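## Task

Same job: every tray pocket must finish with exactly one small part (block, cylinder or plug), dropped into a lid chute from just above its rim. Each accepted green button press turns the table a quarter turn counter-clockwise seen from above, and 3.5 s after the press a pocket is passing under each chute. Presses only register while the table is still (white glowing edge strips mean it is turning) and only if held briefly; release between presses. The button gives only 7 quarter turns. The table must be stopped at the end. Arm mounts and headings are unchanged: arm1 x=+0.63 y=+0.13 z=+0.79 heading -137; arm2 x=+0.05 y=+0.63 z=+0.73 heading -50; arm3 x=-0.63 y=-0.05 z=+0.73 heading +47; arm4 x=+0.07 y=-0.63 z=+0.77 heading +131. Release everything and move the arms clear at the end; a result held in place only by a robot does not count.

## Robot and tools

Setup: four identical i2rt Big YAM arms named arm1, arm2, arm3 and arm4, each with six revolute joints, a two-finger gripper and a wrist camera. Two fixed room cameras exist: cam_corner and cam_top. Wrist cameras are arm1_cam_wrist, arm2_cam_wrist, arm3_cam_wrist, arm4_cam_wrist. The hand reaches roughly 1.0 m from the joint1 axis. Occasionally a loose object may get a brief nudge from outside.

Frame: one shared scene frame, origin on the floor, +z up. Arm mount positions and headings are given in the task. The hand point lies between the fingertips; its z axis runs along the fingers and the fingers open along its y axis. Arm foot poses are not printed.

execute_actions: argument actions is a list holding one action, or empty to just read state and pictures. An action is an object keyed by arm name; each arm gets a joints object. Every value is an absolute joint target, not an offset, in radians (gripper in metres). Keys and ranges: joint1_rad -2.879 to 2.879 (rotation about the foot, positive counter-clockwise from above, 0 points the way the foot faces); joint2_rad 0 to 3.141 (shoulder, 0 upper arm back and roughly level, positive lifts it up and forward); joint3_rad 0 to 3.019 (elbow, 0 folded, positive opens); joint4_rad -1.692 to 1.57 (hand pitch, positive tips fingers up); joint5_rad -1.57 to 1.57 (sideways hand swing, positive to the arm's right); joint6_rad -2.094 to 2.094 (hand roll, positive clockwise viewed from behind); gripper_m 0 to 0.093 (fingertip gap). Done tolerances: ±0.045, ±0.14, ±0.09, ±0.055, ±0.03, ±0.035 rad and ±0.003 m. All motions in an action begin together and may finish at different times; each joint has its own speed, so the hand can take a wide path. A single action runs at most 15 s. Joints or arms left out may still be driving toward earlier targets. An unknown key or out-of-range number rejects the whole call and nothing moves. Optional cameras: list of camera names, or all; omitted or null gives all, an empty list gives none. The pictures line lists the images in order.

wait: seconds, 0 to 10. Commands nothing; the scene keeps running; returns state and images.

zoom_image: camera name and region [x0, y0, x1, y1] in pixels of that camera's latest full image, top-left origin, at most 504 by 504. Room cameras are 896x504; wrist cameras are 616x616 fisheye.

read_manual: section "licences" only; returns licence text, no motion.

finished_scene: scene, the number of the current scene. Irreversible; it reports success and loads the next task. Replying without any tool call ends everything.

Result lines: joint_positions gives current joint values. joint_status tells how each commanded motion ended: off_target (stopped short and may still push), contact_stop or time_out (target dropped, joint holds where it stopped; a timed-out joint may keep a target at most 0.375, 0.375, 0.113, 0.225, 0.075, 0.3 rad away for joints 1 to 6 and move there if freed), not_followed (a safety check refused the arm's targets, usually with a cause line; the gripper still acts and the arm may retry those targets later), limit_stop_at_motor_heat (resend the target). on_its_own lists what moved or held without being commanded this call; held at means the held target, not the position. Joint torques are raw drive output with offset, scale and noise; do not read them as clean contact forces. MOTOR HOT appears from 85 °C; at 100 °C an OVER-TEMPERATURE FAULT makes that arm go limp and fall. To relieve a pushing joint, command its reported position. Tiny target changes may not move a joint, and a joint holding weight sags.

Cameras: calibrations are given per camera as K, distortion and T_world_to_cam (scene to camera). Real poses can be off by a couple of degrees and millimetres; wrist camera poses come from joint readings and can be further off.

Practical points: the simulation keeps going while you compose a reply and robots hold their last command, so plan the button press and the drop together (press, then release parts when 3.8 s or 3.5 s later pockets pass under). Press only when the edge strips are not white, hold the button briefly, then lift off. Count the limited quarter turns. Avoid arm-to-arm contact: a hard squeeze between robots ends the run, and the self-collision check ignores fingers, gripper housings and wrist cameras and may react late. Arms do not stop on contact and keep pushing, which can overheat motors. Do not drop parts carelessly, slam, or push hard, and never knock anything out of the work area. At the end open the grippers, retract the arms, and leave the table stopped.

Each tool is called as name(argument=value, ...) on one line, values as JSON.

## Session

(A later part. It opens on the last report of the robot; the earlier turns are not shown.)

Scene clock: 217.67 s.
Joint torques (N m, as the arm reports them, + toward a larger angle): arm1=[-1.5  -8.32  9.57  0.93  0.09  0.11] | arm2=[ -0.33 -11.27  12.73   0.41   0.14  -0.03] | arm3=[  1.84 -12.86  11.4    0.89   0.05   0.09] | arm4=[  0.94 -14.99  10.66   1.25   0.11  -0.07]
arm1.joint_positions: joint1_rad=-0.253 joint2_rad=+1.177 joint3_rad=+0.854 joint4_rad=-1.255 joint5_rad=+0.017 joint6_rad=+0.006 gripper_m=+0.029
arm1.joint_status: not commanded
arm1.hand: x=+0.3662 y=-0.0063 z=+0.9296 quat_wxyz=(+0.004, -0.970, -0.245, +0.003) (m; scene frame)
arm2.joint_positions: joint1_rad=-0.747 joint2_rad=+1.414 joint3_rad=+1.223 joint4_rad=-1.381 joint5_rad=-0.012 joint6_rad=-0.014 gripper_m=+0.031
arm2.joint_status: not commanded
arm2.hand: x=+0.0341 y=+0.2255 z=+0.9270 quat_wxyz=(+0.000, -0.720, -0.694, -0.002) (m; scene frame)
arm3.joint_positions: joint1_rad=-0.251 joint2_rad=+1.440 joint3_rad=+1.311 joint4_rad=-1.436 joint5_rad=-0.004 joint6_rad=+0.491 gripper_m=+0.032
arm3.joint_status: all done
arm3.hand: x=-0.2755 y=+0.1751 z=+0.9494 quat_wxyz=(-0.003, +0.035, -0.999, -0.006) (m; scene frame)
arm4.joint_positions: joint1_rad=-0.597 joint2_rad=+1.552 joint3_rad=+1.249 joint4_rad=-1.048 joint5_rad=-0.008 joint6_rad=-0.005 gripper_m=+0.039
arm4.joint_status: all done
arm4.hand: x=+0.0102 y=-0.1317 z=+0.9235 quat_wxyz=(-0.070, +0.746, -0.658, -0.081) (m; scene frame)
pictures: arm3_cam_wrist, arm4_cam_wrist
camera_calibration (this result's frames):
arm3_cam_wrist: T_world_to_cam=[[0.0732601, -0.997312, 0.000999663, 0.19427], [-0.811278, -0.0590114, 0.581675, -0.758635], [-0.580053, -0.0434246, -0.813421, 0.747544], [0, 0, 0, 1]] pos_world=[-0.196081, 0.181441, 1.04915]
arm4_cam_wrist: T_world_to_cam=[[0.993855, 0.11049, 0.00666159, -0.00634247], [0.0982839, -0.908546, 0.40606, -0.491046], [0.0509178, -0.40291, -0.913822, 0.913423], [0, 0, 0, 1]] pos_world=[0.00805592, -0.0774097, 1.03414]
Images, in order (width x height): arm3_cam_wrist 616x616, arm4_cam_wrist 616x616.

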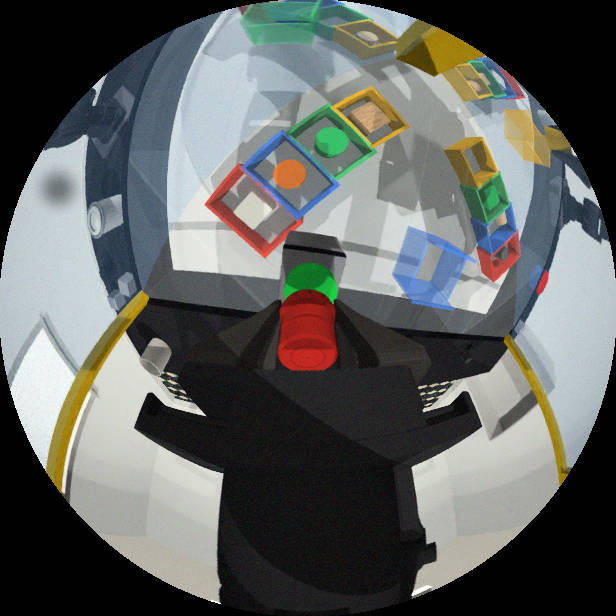

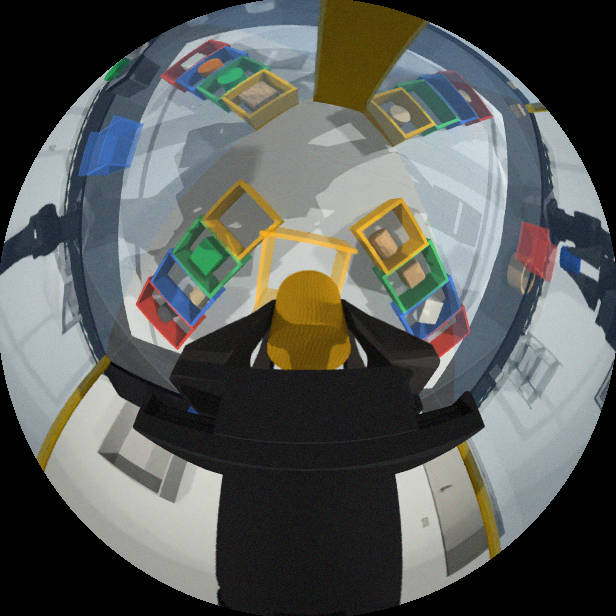

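execute_actions(actions=[{"arm3":{"joints":{"joint2_rad":1.57}}}], cameras=[])

execute_actions(actions=[{"arm3":{"joints":{"joint2_rad":1.36}}}], cameras=[])

wait(seconds=1.48)

execute_actions(actions=[{"arm1":{"joints":{"gripper_m":0.093}},"arm2":{"joints":{"gripper_m":0.093}},"arm4":{"joints":{"gripper_m":0.093}}}], cameras=[])

execute_actions(actions=[{"arm1":{"joints":{"joint2_rad":0.9,"joint3_rad":0.94,"joint4_rad":-1.6}},"arm2":{"joints":{"joint2_rad":0.9,"joint3_rad":1.0,"joint4_rad":-1.65}},"arm4":{"joints":{"joint2_rad":0.9,"joint3_rad":0.95,"joint4_rad":-1.63}},"arm3":{"joints":{"joint2_rad":1.45,"joint3_rad":1.33}}}], cameras=[])

wait(seconds=3)

Scene clock: 228.33 s.
Joint torques (N m, as the arm reports them, + toward a larger angle): arm1=[-1.57 -8.36  9.55  0.92  0.08  0.11] | arm2=[ -0.23 -11.29  12.69   0.36   0.14  -0.03] | arm3=[ 2.01 -9.99  8.94  0.83 -0.1   0.09] | arm4=[  0.83 -14.9   10.63   1.32   0.12  -0.06]
arm1.joint_positions: joint1_rad=-0.253 joint2_rad=+1.177 joint3_rad=+0.854 joint4_rad=-1.255 joint5_rad=+0.017 joint6_rad=+0.006 gripper_m=+0.029
arm1.joint_status: not commanded
arm1.hand: x=+0.3662 y=-0.0063 z=+0.9296 quat_wxyz=(+0.004, -0.970, -0.245, +0.003) (m; scene frame)
arm2.joint_positions: joint1_rad=-0.747 joint2_rad=+1.414 joint3_rad=+1.223 joint4_rad=-1.381 joint5_rad=-0.012 joint6_rad=-0.014 gripper_m=+0.031
arm2.joint_status: not commanded
arm2.hand: x=+0.0341 y=+0.2255 z=+0.9270 quat_wxyz=(+0.000, -0.720, -0.694, -0.002) (m; scene frame)
arm3.joint_positions: joint1_rad=-0.251 joint2_rad=+1.537 joint3_rad=+1.345 joint4_rad=-1.441 joint5_rad=-0.001 joint6_rad=+0.491 gripper_m=+0.032
arm3.joint_status: all done
arm3.hand: x=-0.2610 y=+0.1838 z=+0.9227 quat_wxyz=(+0.025, +0.035, -0.999, +0.013) (m; scene frame)
arm4.joint_positions: joint1_rad=-0.597 joint2_rad=+1.552 joint3_rad=+1.249 joint4_rad=-1.048 joint5_rad=-0.008 joint6_rad=-0.005 gripper_m=+0.039
arm4.joint_status: not commanded
arm4.hand: x=+0.0102 y=-0.1317 z=+0.9235 quat_wxyz=(-0.070, +0.746, -0.658, -0.081) (m; scene frame)
pictures: none
No camera images: the call's "cameras" was empty. Leave "cameras" out to get every camera's image.

Scene clock: 229.57 s.
Joint torques (N m, as the arm reports them, + toward a larger angle): arm1=[-1.43 -8.3   9.55  0.94  0.09  0.11] | arm2=[ -0.14 -11.27  12.71   0.39   0.15  -0.03] | arm3=[  2.19 -10.61   9.27   1.11  -0.09   0.11] | arm4=[  0.94 -14.82  10.56   1.14   0.16  -0.08]
arm1.joint_positions: joint1_rad=-0.253 joint2_rad=+1.177 joint3_rad=+0.854 joint4_rad=-1.255 joint5_rad=+0.017 joint6_rad=+0.006 gripper_m=+0.029
arm1.joint_status: not commanded
arm1.hand: x=+0.3662 y=-0.0063 z=+0.9296 quat_wxyz=(+0.004, -0.970, -0.245, +0.003) (m; scene frame)
arm2.joint_positions: joint1_rad=-0.747 joint2_rad=+1.414 joint3_rad=+1.223 joint4_rad=-1.381 joint5_rad=-0.012 joint6_rad=-0.014 gripper_m=+0.031
arm2.joint_status: not commanded
arm2.hand: x=+0.0341 y=+0.2255 z=+0.9270 quat_wxyz=(+0.000, -0.720, -0.694, -0.002) (m; scene frame)
arm3.joint_positions: joint1_rad=-0.251 joint2_rad=+1.359 joint3_rad=+1.345 joint4_rad=-1.438 joint5_rad=-0.001 joint6_rad=+0.491 gripper_m=+0.032
arm3.joint_status: all done
arm3.hand: x=-0.2757 y=+0.1744 z=+0.9953 quat_wxyz=(-0.053, +0.035, -0.997, -0.033) (m; scene frame)
arm4.joint_positions: joint1_rad=-0.597 joint2_rad=+1.552 joint3_rad=+1.249 joint4_rad=-1.048 joint5_rad=-0.008 joint6_rad=-0.005 gripper_m=+0.039
arm4.joint_status: not commanded
arm4.hand: x=+0.0102 y=-0.1317 z=+0.9235 quat_wxyz=(-0.070, +0.746, -0.658, -0.081) (m; scene frame)
pictures: none
No camera images: the call's "cameras" was empty. Leave "cameras" out to get every camera's image.

Scene clock: 231.07 s.
Joint torques (N m, as the arm reports them, + toward a larger angle): arm1=[-1.5  -8.37  9.55  0.93  0.08  0.12] | arm2=[ -0.06 -11.52  12.69   0.42   0.14  -0.02] | arm3=[  2.08 -10.88   9.13   1.14  -0.12   0.08] | arm4=[  0.75 -14.81  10.49   1.21   0.1   -0.04]
arm1.joint_positions: joint1_rad=-0.253 joint2_rad=+1.177 joint3_rad=+0.854 joint4_rad=-1.255 joint5_rad=+0.017 joint6_rad=+0.006 gripper_m=+0.029
arm1.joint_status: not commanded
arm1.hand: x=+0.3662 y=-0.0063 z=+0.9296 quat_wxyz=(+0.004, -0.970, -0.245, +0.003) (m; scene frame)
arm2.joint_positions: joint1_rad=-0.747 joint2_rad=+1.414 joint3_rad=+1.223 joint4_rad=-1.381 joint5_rad=-0.012 joint6_rad=-0.014 gripper_m=+0.031
arm2.joint_status: not commanded
arm2.hand: x=+0.0341 y=+0.2255 z=+0.9270 quat_wxyz=(+0.000, -0.720, -0.694, -0.002) (m; scene frame)
arm3.joint_positions: joint1_rad=-0.251 joint2_rad=+1.359 joint3_rad=+1.345 joint4_rad=-1.438 joint5_rad=-0.001 joint6_rad=+0.491 gripper_m=+0.032
arm3.joint_status: all done
arm3.hand: x=-0.2757 y=+0.1744 z=+0.9953 quat_wxyz=(-0.053, +0.035, -0.997, -0.033) (m; scene frame)
arm4.joint_positions: joint1_rad=-0.597 joint2_rad=+1.552 joint3_rad=+1.249 joint4_rad=-1.048 joint5_rad=-0.008 joint6_rad=-0.005 gripper_m=+0.039
arm4.joint_status: not commanded
arm4.hand: x=+0.0102 y=-0.1317 z=+0.9235 quat_wxyz=(-0.070, +0.746, -0.658, -0.081) (m; scene frame)
wait: 1.50 s; at rest by 0.27 s
pictures: arm1_cam_wrist, arm2_cam_wrist, arm3_cam_wrist, arm4_cam_wrist, cam_corner, cam_top
camera_calibration (this result's frames):
arm1_cam_wrist: T_world_to_cam=[[-0.464603, 0.88512, 0.0265628, 0.146098], [0.720893, 0.360639, 0.591822, -0.809726], [0.514254, 0.294111, -0.805631, 0.684373], [0, 0, 0, 1]] pos_world=[0.299662, -0.038577, 1.02668]
arm2_cam_wrist: T_world_to_cam=[[-0.998649, 0.0508605, -0.0106759, 0.0364785], [0.0348945, 0.808474, 0.587496, -0.72433], [0.0385116, 0.58633, -0.809156, 0.740386], [0, 0, 0, 1]] pos_world=[0.0331908, 0.149636, 1.02502]
arm3_cam_wrist: T_world_to_cam=[[0.0751331, -0.995941, -0.0495589, 0.244159], [-0.864058, -0.0898311, 0.495312, -0.70874], [-0.497753, 0.00560747, -0.8673, 0.852537], [0, 0, 0, 1]] pos_world=[-0.206384, 0.17472, 1.10255]
arm4_cam_wrist: T_world_to_cam=[[0.993855, 0.11049, 0.00666159, -0.00634247], [0.0982839, -0.908546, 0.40606, -0.491046], [0.0509178, -0.40291, -0.913822, 0.913423], [0, 0, 0, 1]] pos_world=[0.00805592, -0.0774097, 1.03414]
Images, in order (width x height): arm1_cam_wrist 616x616, arm2_cam_wrist 616x616, arm3_cam_wrist 616x616, arm4_cam_wrist 616x616, cam_corner 896x504, cam_top 896x504.

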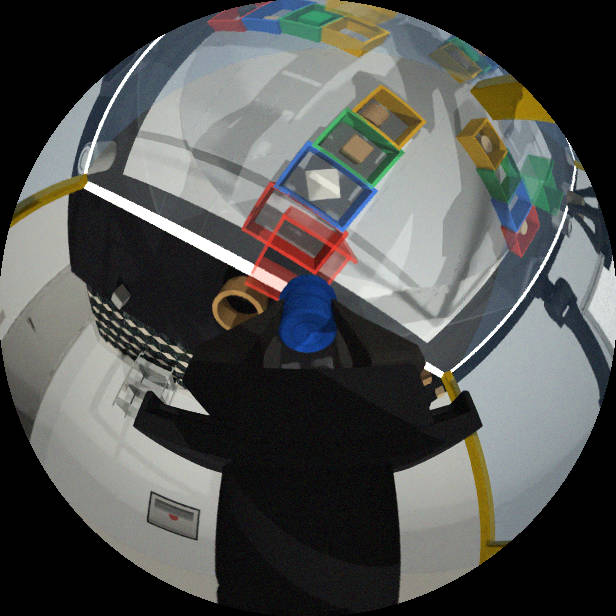

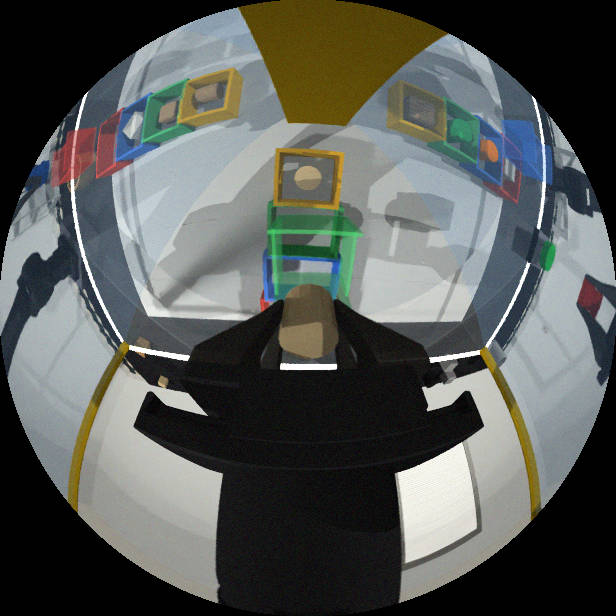

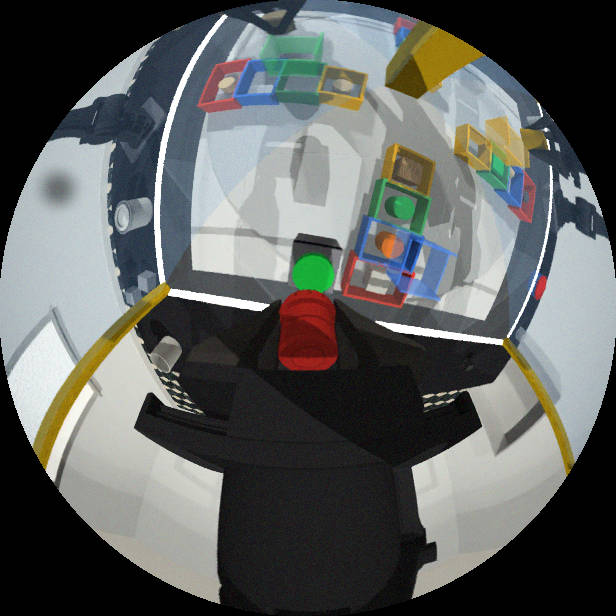

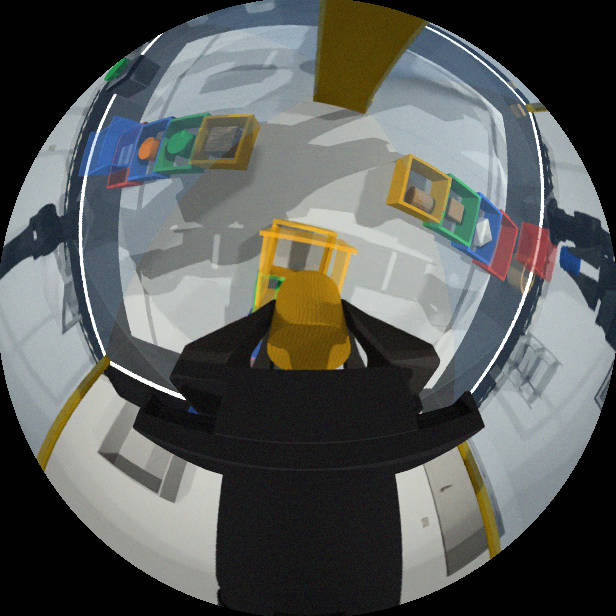

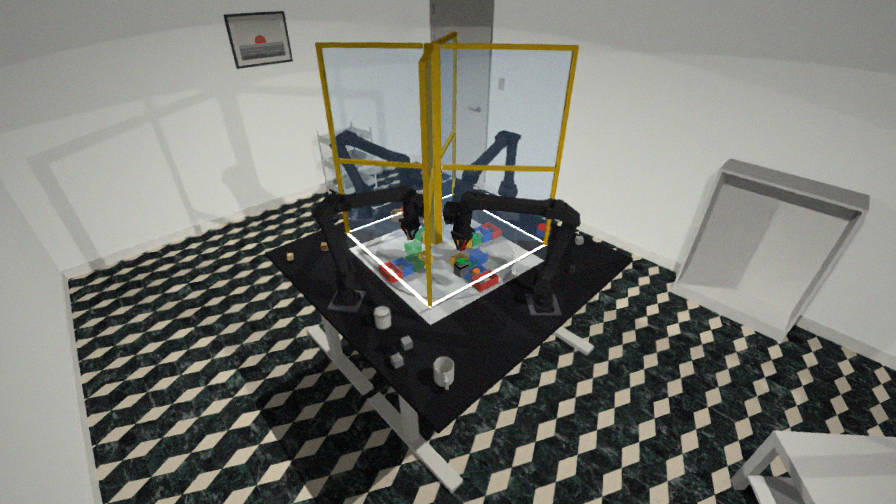

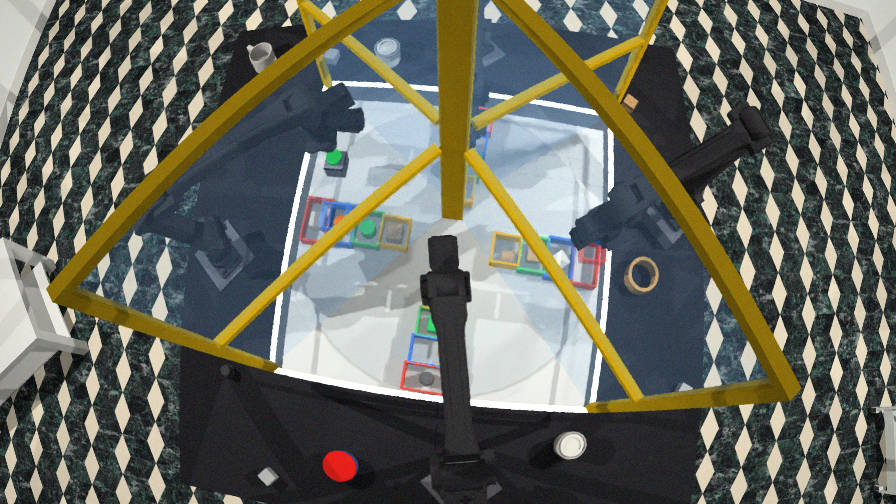

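Scene clock: 231.73 s.
Joint torques (N m, as the arm reports them, + toward a larger angle): arm1=[-1.5  -8.28  9.55  0.92  0.08  0.11] | arm2=[ -0.18 -11.25  12.68   0.43   0.14  -0.03] | arm3=[  2.21 -10.74   9.22   1.11  -0.1    0.1 ] | arm4=[  0.99 -14.6   10.63   1.24   0.14  -0.08]
arm1.joint_positions: joint1_rad=-0.253 joint2_rad=+1.177 joint3_rad=+0.854 joint4_rad=-1.255 joint5_rad=+0.017 joint6_rad=+0.006 gripper_m=+0.093
arm1.joint_status: all done
arm1.hand: x=+0.3662 y=-0.0063 z=+0.9296 quat_wxyz=(+0.004, -0.970, -0.245, +0.003) (m; scene frame)
arm2.joint_positions: joint1_rad=-0.747 joint2_rad=+1.414 joint3_rad=+1.223 joint4_rad=-1.381 joint5_rad=-0.012 joint6_rad=-0.014 gripper_m=+0.093
arm2.joint_status: all done
arm2.hand: x=+0.0341 y=+0.2255 z=+0.9270 quat_wxyz=(+0.000, -0.720, -0.694, -0.002) (m; scene frame)
arm3.joint_positions: joint1_rad=-0.251 joint2_rad=+1.359 joint3_rad=+1.345 joint4_rad=-1.438 joint5_rad=-0.001 joint6_rad=+0.491 gripper_m=+0.032
arm3.joint_status: not commanded
arm3.hand: x=-0.2757 y=+0.1744 z=+0.9953 quat_wxyz=(-0.053, +0.035, -0.997, -0.033) (m; scene frame)
arm4.joint_positions: joint1_rad=-0.597 joint2_rad=+1.552 joint3_rad=+1.249 joint4_rad=-1.048 joint5_rad=-0.008 joint6_rad=-0.005 gripper_m=+0.093
arm4.joint_status: all done
arm4.hand: x=+0.0102 y=-0.1317 z=+0.9235 quat_wxyz=(-0.070, +0.746, -0.658, -0.081) (m; scene frame)
pictures: none
No camera images: the call's "cameras" was empty. Leave "cameras" out to get every camera's image.

Scene clock: 233.00 s.
Joint torques (N m, as the arm reports them, + toward a larger angle): arm1=[-1.55 -2.35 12.69 -0.31  0.08  0.11] | arm2=[-0.11 -2.72  8.75  0.1   0.14 -0.02] | arm3=[  1.97 -13.59   8.32   0.86  -0.11   0.1 ] | arm4=[ 0.96 -2.98  7.52 -0.39  0.12 -0.08]
arm1.joint_positions: joint1_rad=-0.253 joint2_rad=+0.894 joint3_rad=+0.901 joint4_rad=-1.587 joint5_rad=+0.017 joint6_rad=+0.006 gripper_m=+0.093
arm1.joint_status: all done
arm1.hand: x=+0.4389 y=+0.0342 z=+1.0146 quat_wxyz=(+0.005, -0.970, -0.245, +0.001) (m; scene frame)
arm2.joint_positions: joint1_rad=-0.747 joint2_rad=+0.886 joint3_rad=+1.009 joint4_rad=-1.647 joint5_rad=-0.012 joint6_rad=-0.014 gripper_m=+0.093
arm2.joint_status: all done
arm2.hand: x=+0.0440 y=+0.4040 z=+0.9983 quat_wxyz=(-0.016, -0.720, -0.694, +0.016) (m; scene frame)
arm3.joint_positions: joint1_rad=-0.251 joint2_rad=+1.461 joint3_rad=+1.323 joint4_rad=-1.438 joint5_rad=-0.001 joint6_rad=+0.491 gripper_m=+0.032
arm3.joint_status: all done
arm3.hand: x=-0.2710 y=+0.1775 z=+0.9456 quat_wxyz=(+0.001, +0.035, -0.999, -0.002) (m; scene frame)
arm4.joint_positions: joint1_rad=-0.597 joint2_rad=+0.893 joint3_rad=+0.953 joint4_rad=-1.618 joint5_rad=-0.008 joint6_rad=-0.005 gripper_m=+0.093
arm4.joint_status: all done
arm4.hand: x=+0.0429 y=-0.4084 z=+1.0140 quat_wxyz=(-0.001, +0.750, -0.662, -0.004) (m; scene frame)
pictures: none
No camera images: the call's "cameras" was empty. Leave "cameras" out to get every camera's image.

Scene clock: 236.00 s.
Joint torques (N m, as the arm reports them, + toward a larger angle): arm1=[-1.57 -2.3  12.63 -0.34  0.09  0.11] | arm2=[-0.26 -2.56  8.76  0.09  0.15 -0.03] | arm3=[  1.94 -13.44   8.4    0.89  -0.08   0.07] | arm4=[ 0.8  -3.08  7.57 -0.32  0.11 -0.11]
arm1.joint_positions: joint1_rad=-0.253 joint2_rad=+0.894 joint3_rad=+0.901 joint4_rad=-1.587 joint5_rad=+0.017 joint6_rad=+0.006 gripper_m=+0.093
arm1.joint_status: all done
arm1.hand: x=+0.4389 y=+0.0342 z=+1.0146 quat_wxyz=(+0.005, -0.970, -0.245, +0.001) (m; scene frame)
arm2.joint_positions: joint1_rad=-0.747 joint2_rad=+0.886 joint3_rad=+1.009 joint4_rad=-1.647 joint5_rad=-0.012 joint6_rad=-0.014 gripper_m=+0.093
arm2.joint_status: all done
arm2.hand: x=+0.0440 y=+0.4040 z=+0.9983 quat_wxyz=(-0.016, -0.720, -0.694, +0.016) (m; scene frame)
arm3.joint_positions: joint1_rad=-0.251 joint2_rad=+1.461 joint3_rad=+1.323 joint4_rad=-1.438 joint5_rad=-0.001 joint6_rad=+0.491 gripper_m=+0.032
arm3.joint_status: all done
arm3.hand: x=-0.2710 y=+0.1775 z=+0.9456 quat_wxyz=(+0.001, +0.035, -0.999, -0.002) (m; scene frame)
arm4.joint_positions: joint1_rad=-0.597 joint2_rad=+0.893 joint3_rad=+0.953 joint4_rad=-1.618 joint5_rad=-0.008 joint6_rad=-0.005 gripper_m=+0.093
arm4.joint_status: all done
arm4.hand: x=+0.0429 y=-0.4084 z=+1.0140 quat_wxyz=(-0.001, +0.750, -0.662, -0.004) (m; scene frame)
wait: 3.00 s; at rest by 0.27 s
pictures: arm1_cam_wrist, arm2_cam_wrist, arm3_cam_wrist, arm4_cam_wrist, cam_corner, cam_top
camera_calibration (this result's frames):
arm1_cam_wrist: T_world_to_cam=[[-0.464673, 0.885083, 0.026602, 0.141744], [0.719696, 0.360001, 0.593664, -0.928375], [0.515865, 0.295005, -0.804273, 0.701433], [0, 0, 0, 1]] pos_world=[0.372168, 0.00183437, 1.11152]
arm2_cam_wrist: T_world_to_cam=[[-0.9987, 0.049859, -0.0106391, 0.0384107], [0.035859, 0.83533, 0.548578, -0.882903], [0.0362387, 0.547483, -0.836032, 0.735663], [0, 0, 0, 1]] pos_world=[0.0433613, 0.332837, 1.09979]
arm3_cam_wrist: T_world_to_cam=[[0.0733055, -0.997272, 0.008704, 0.189098], [-0.806938, -0.0541816, 0.588145, -0.758408], [-0.586069, -0.0501379, -0.808708, 0.742336], [0, 0, 0, 1]] pos_world=[-0.190791, 0.18471, 1.04474]
arm4_cam_wrist: T_world_to_cam=[[0.993779, 0.111061, 0.00829891, -0.0102181], [0.0852229, -0.806318, 0.58531, -0.921905], [0.0716964, -0.580961, -0.810767, 0.704855], [0, 0, 0, 1]] pos_world=[0.0381864, -0.332721, 1.11116]
Images, in order (width x height): arm1_cam_wrist 616x616, arm2_cam_wrist 616x616, arm3_cam_wrist 616x616, arm4_cam_wrist 616x616, cam_corner 896x504, cam_top 896x504.

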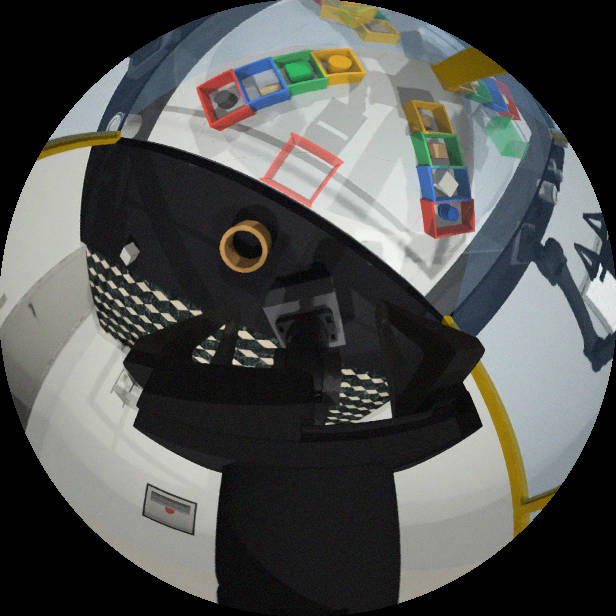

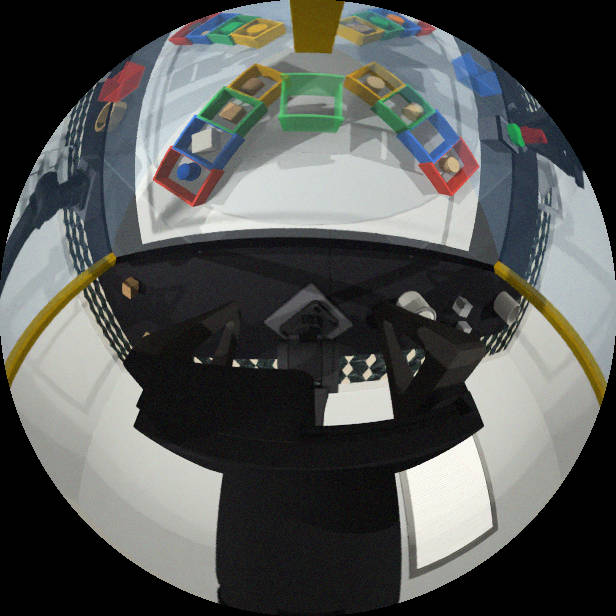

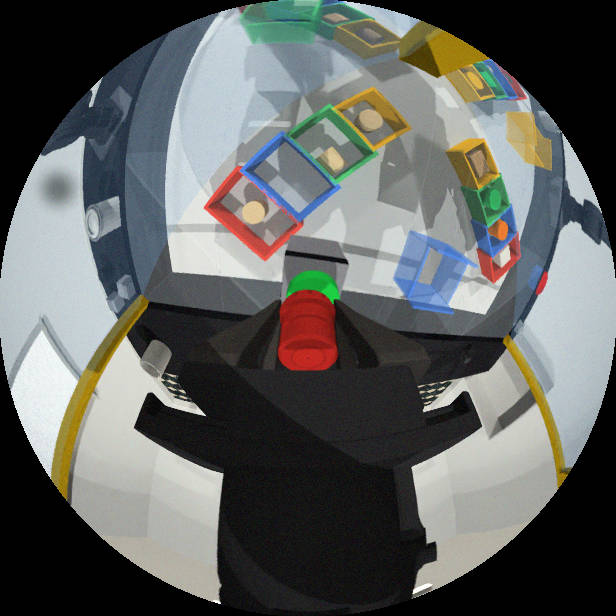

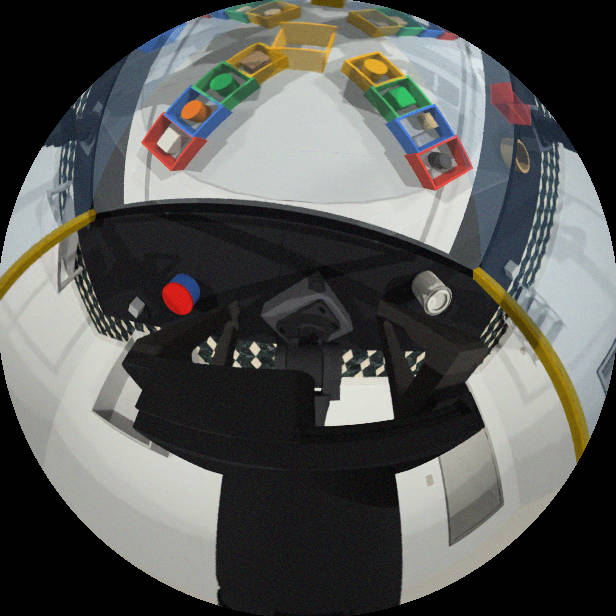

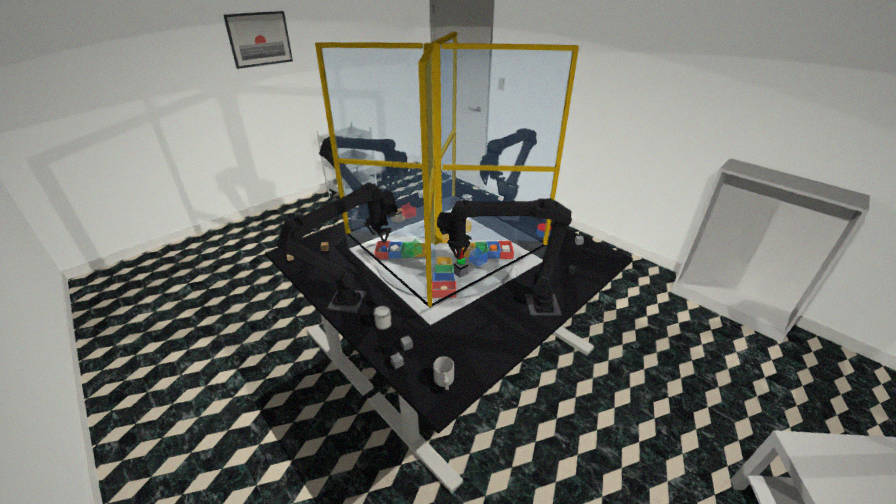

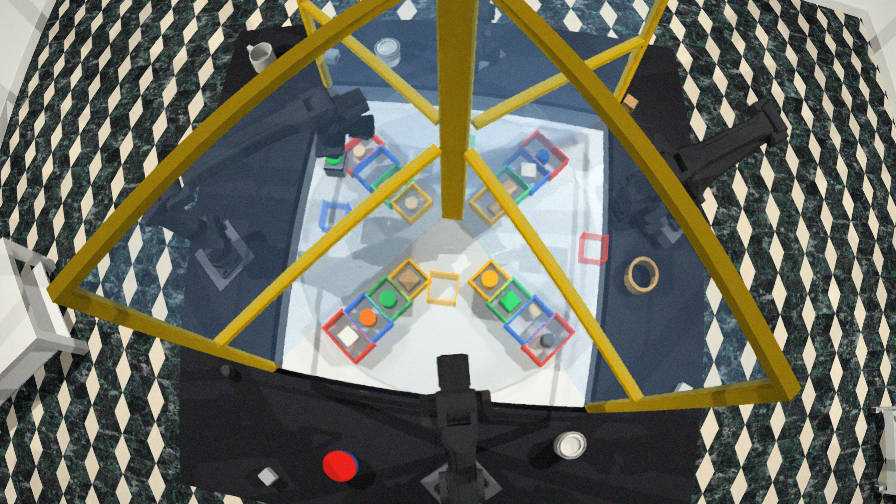

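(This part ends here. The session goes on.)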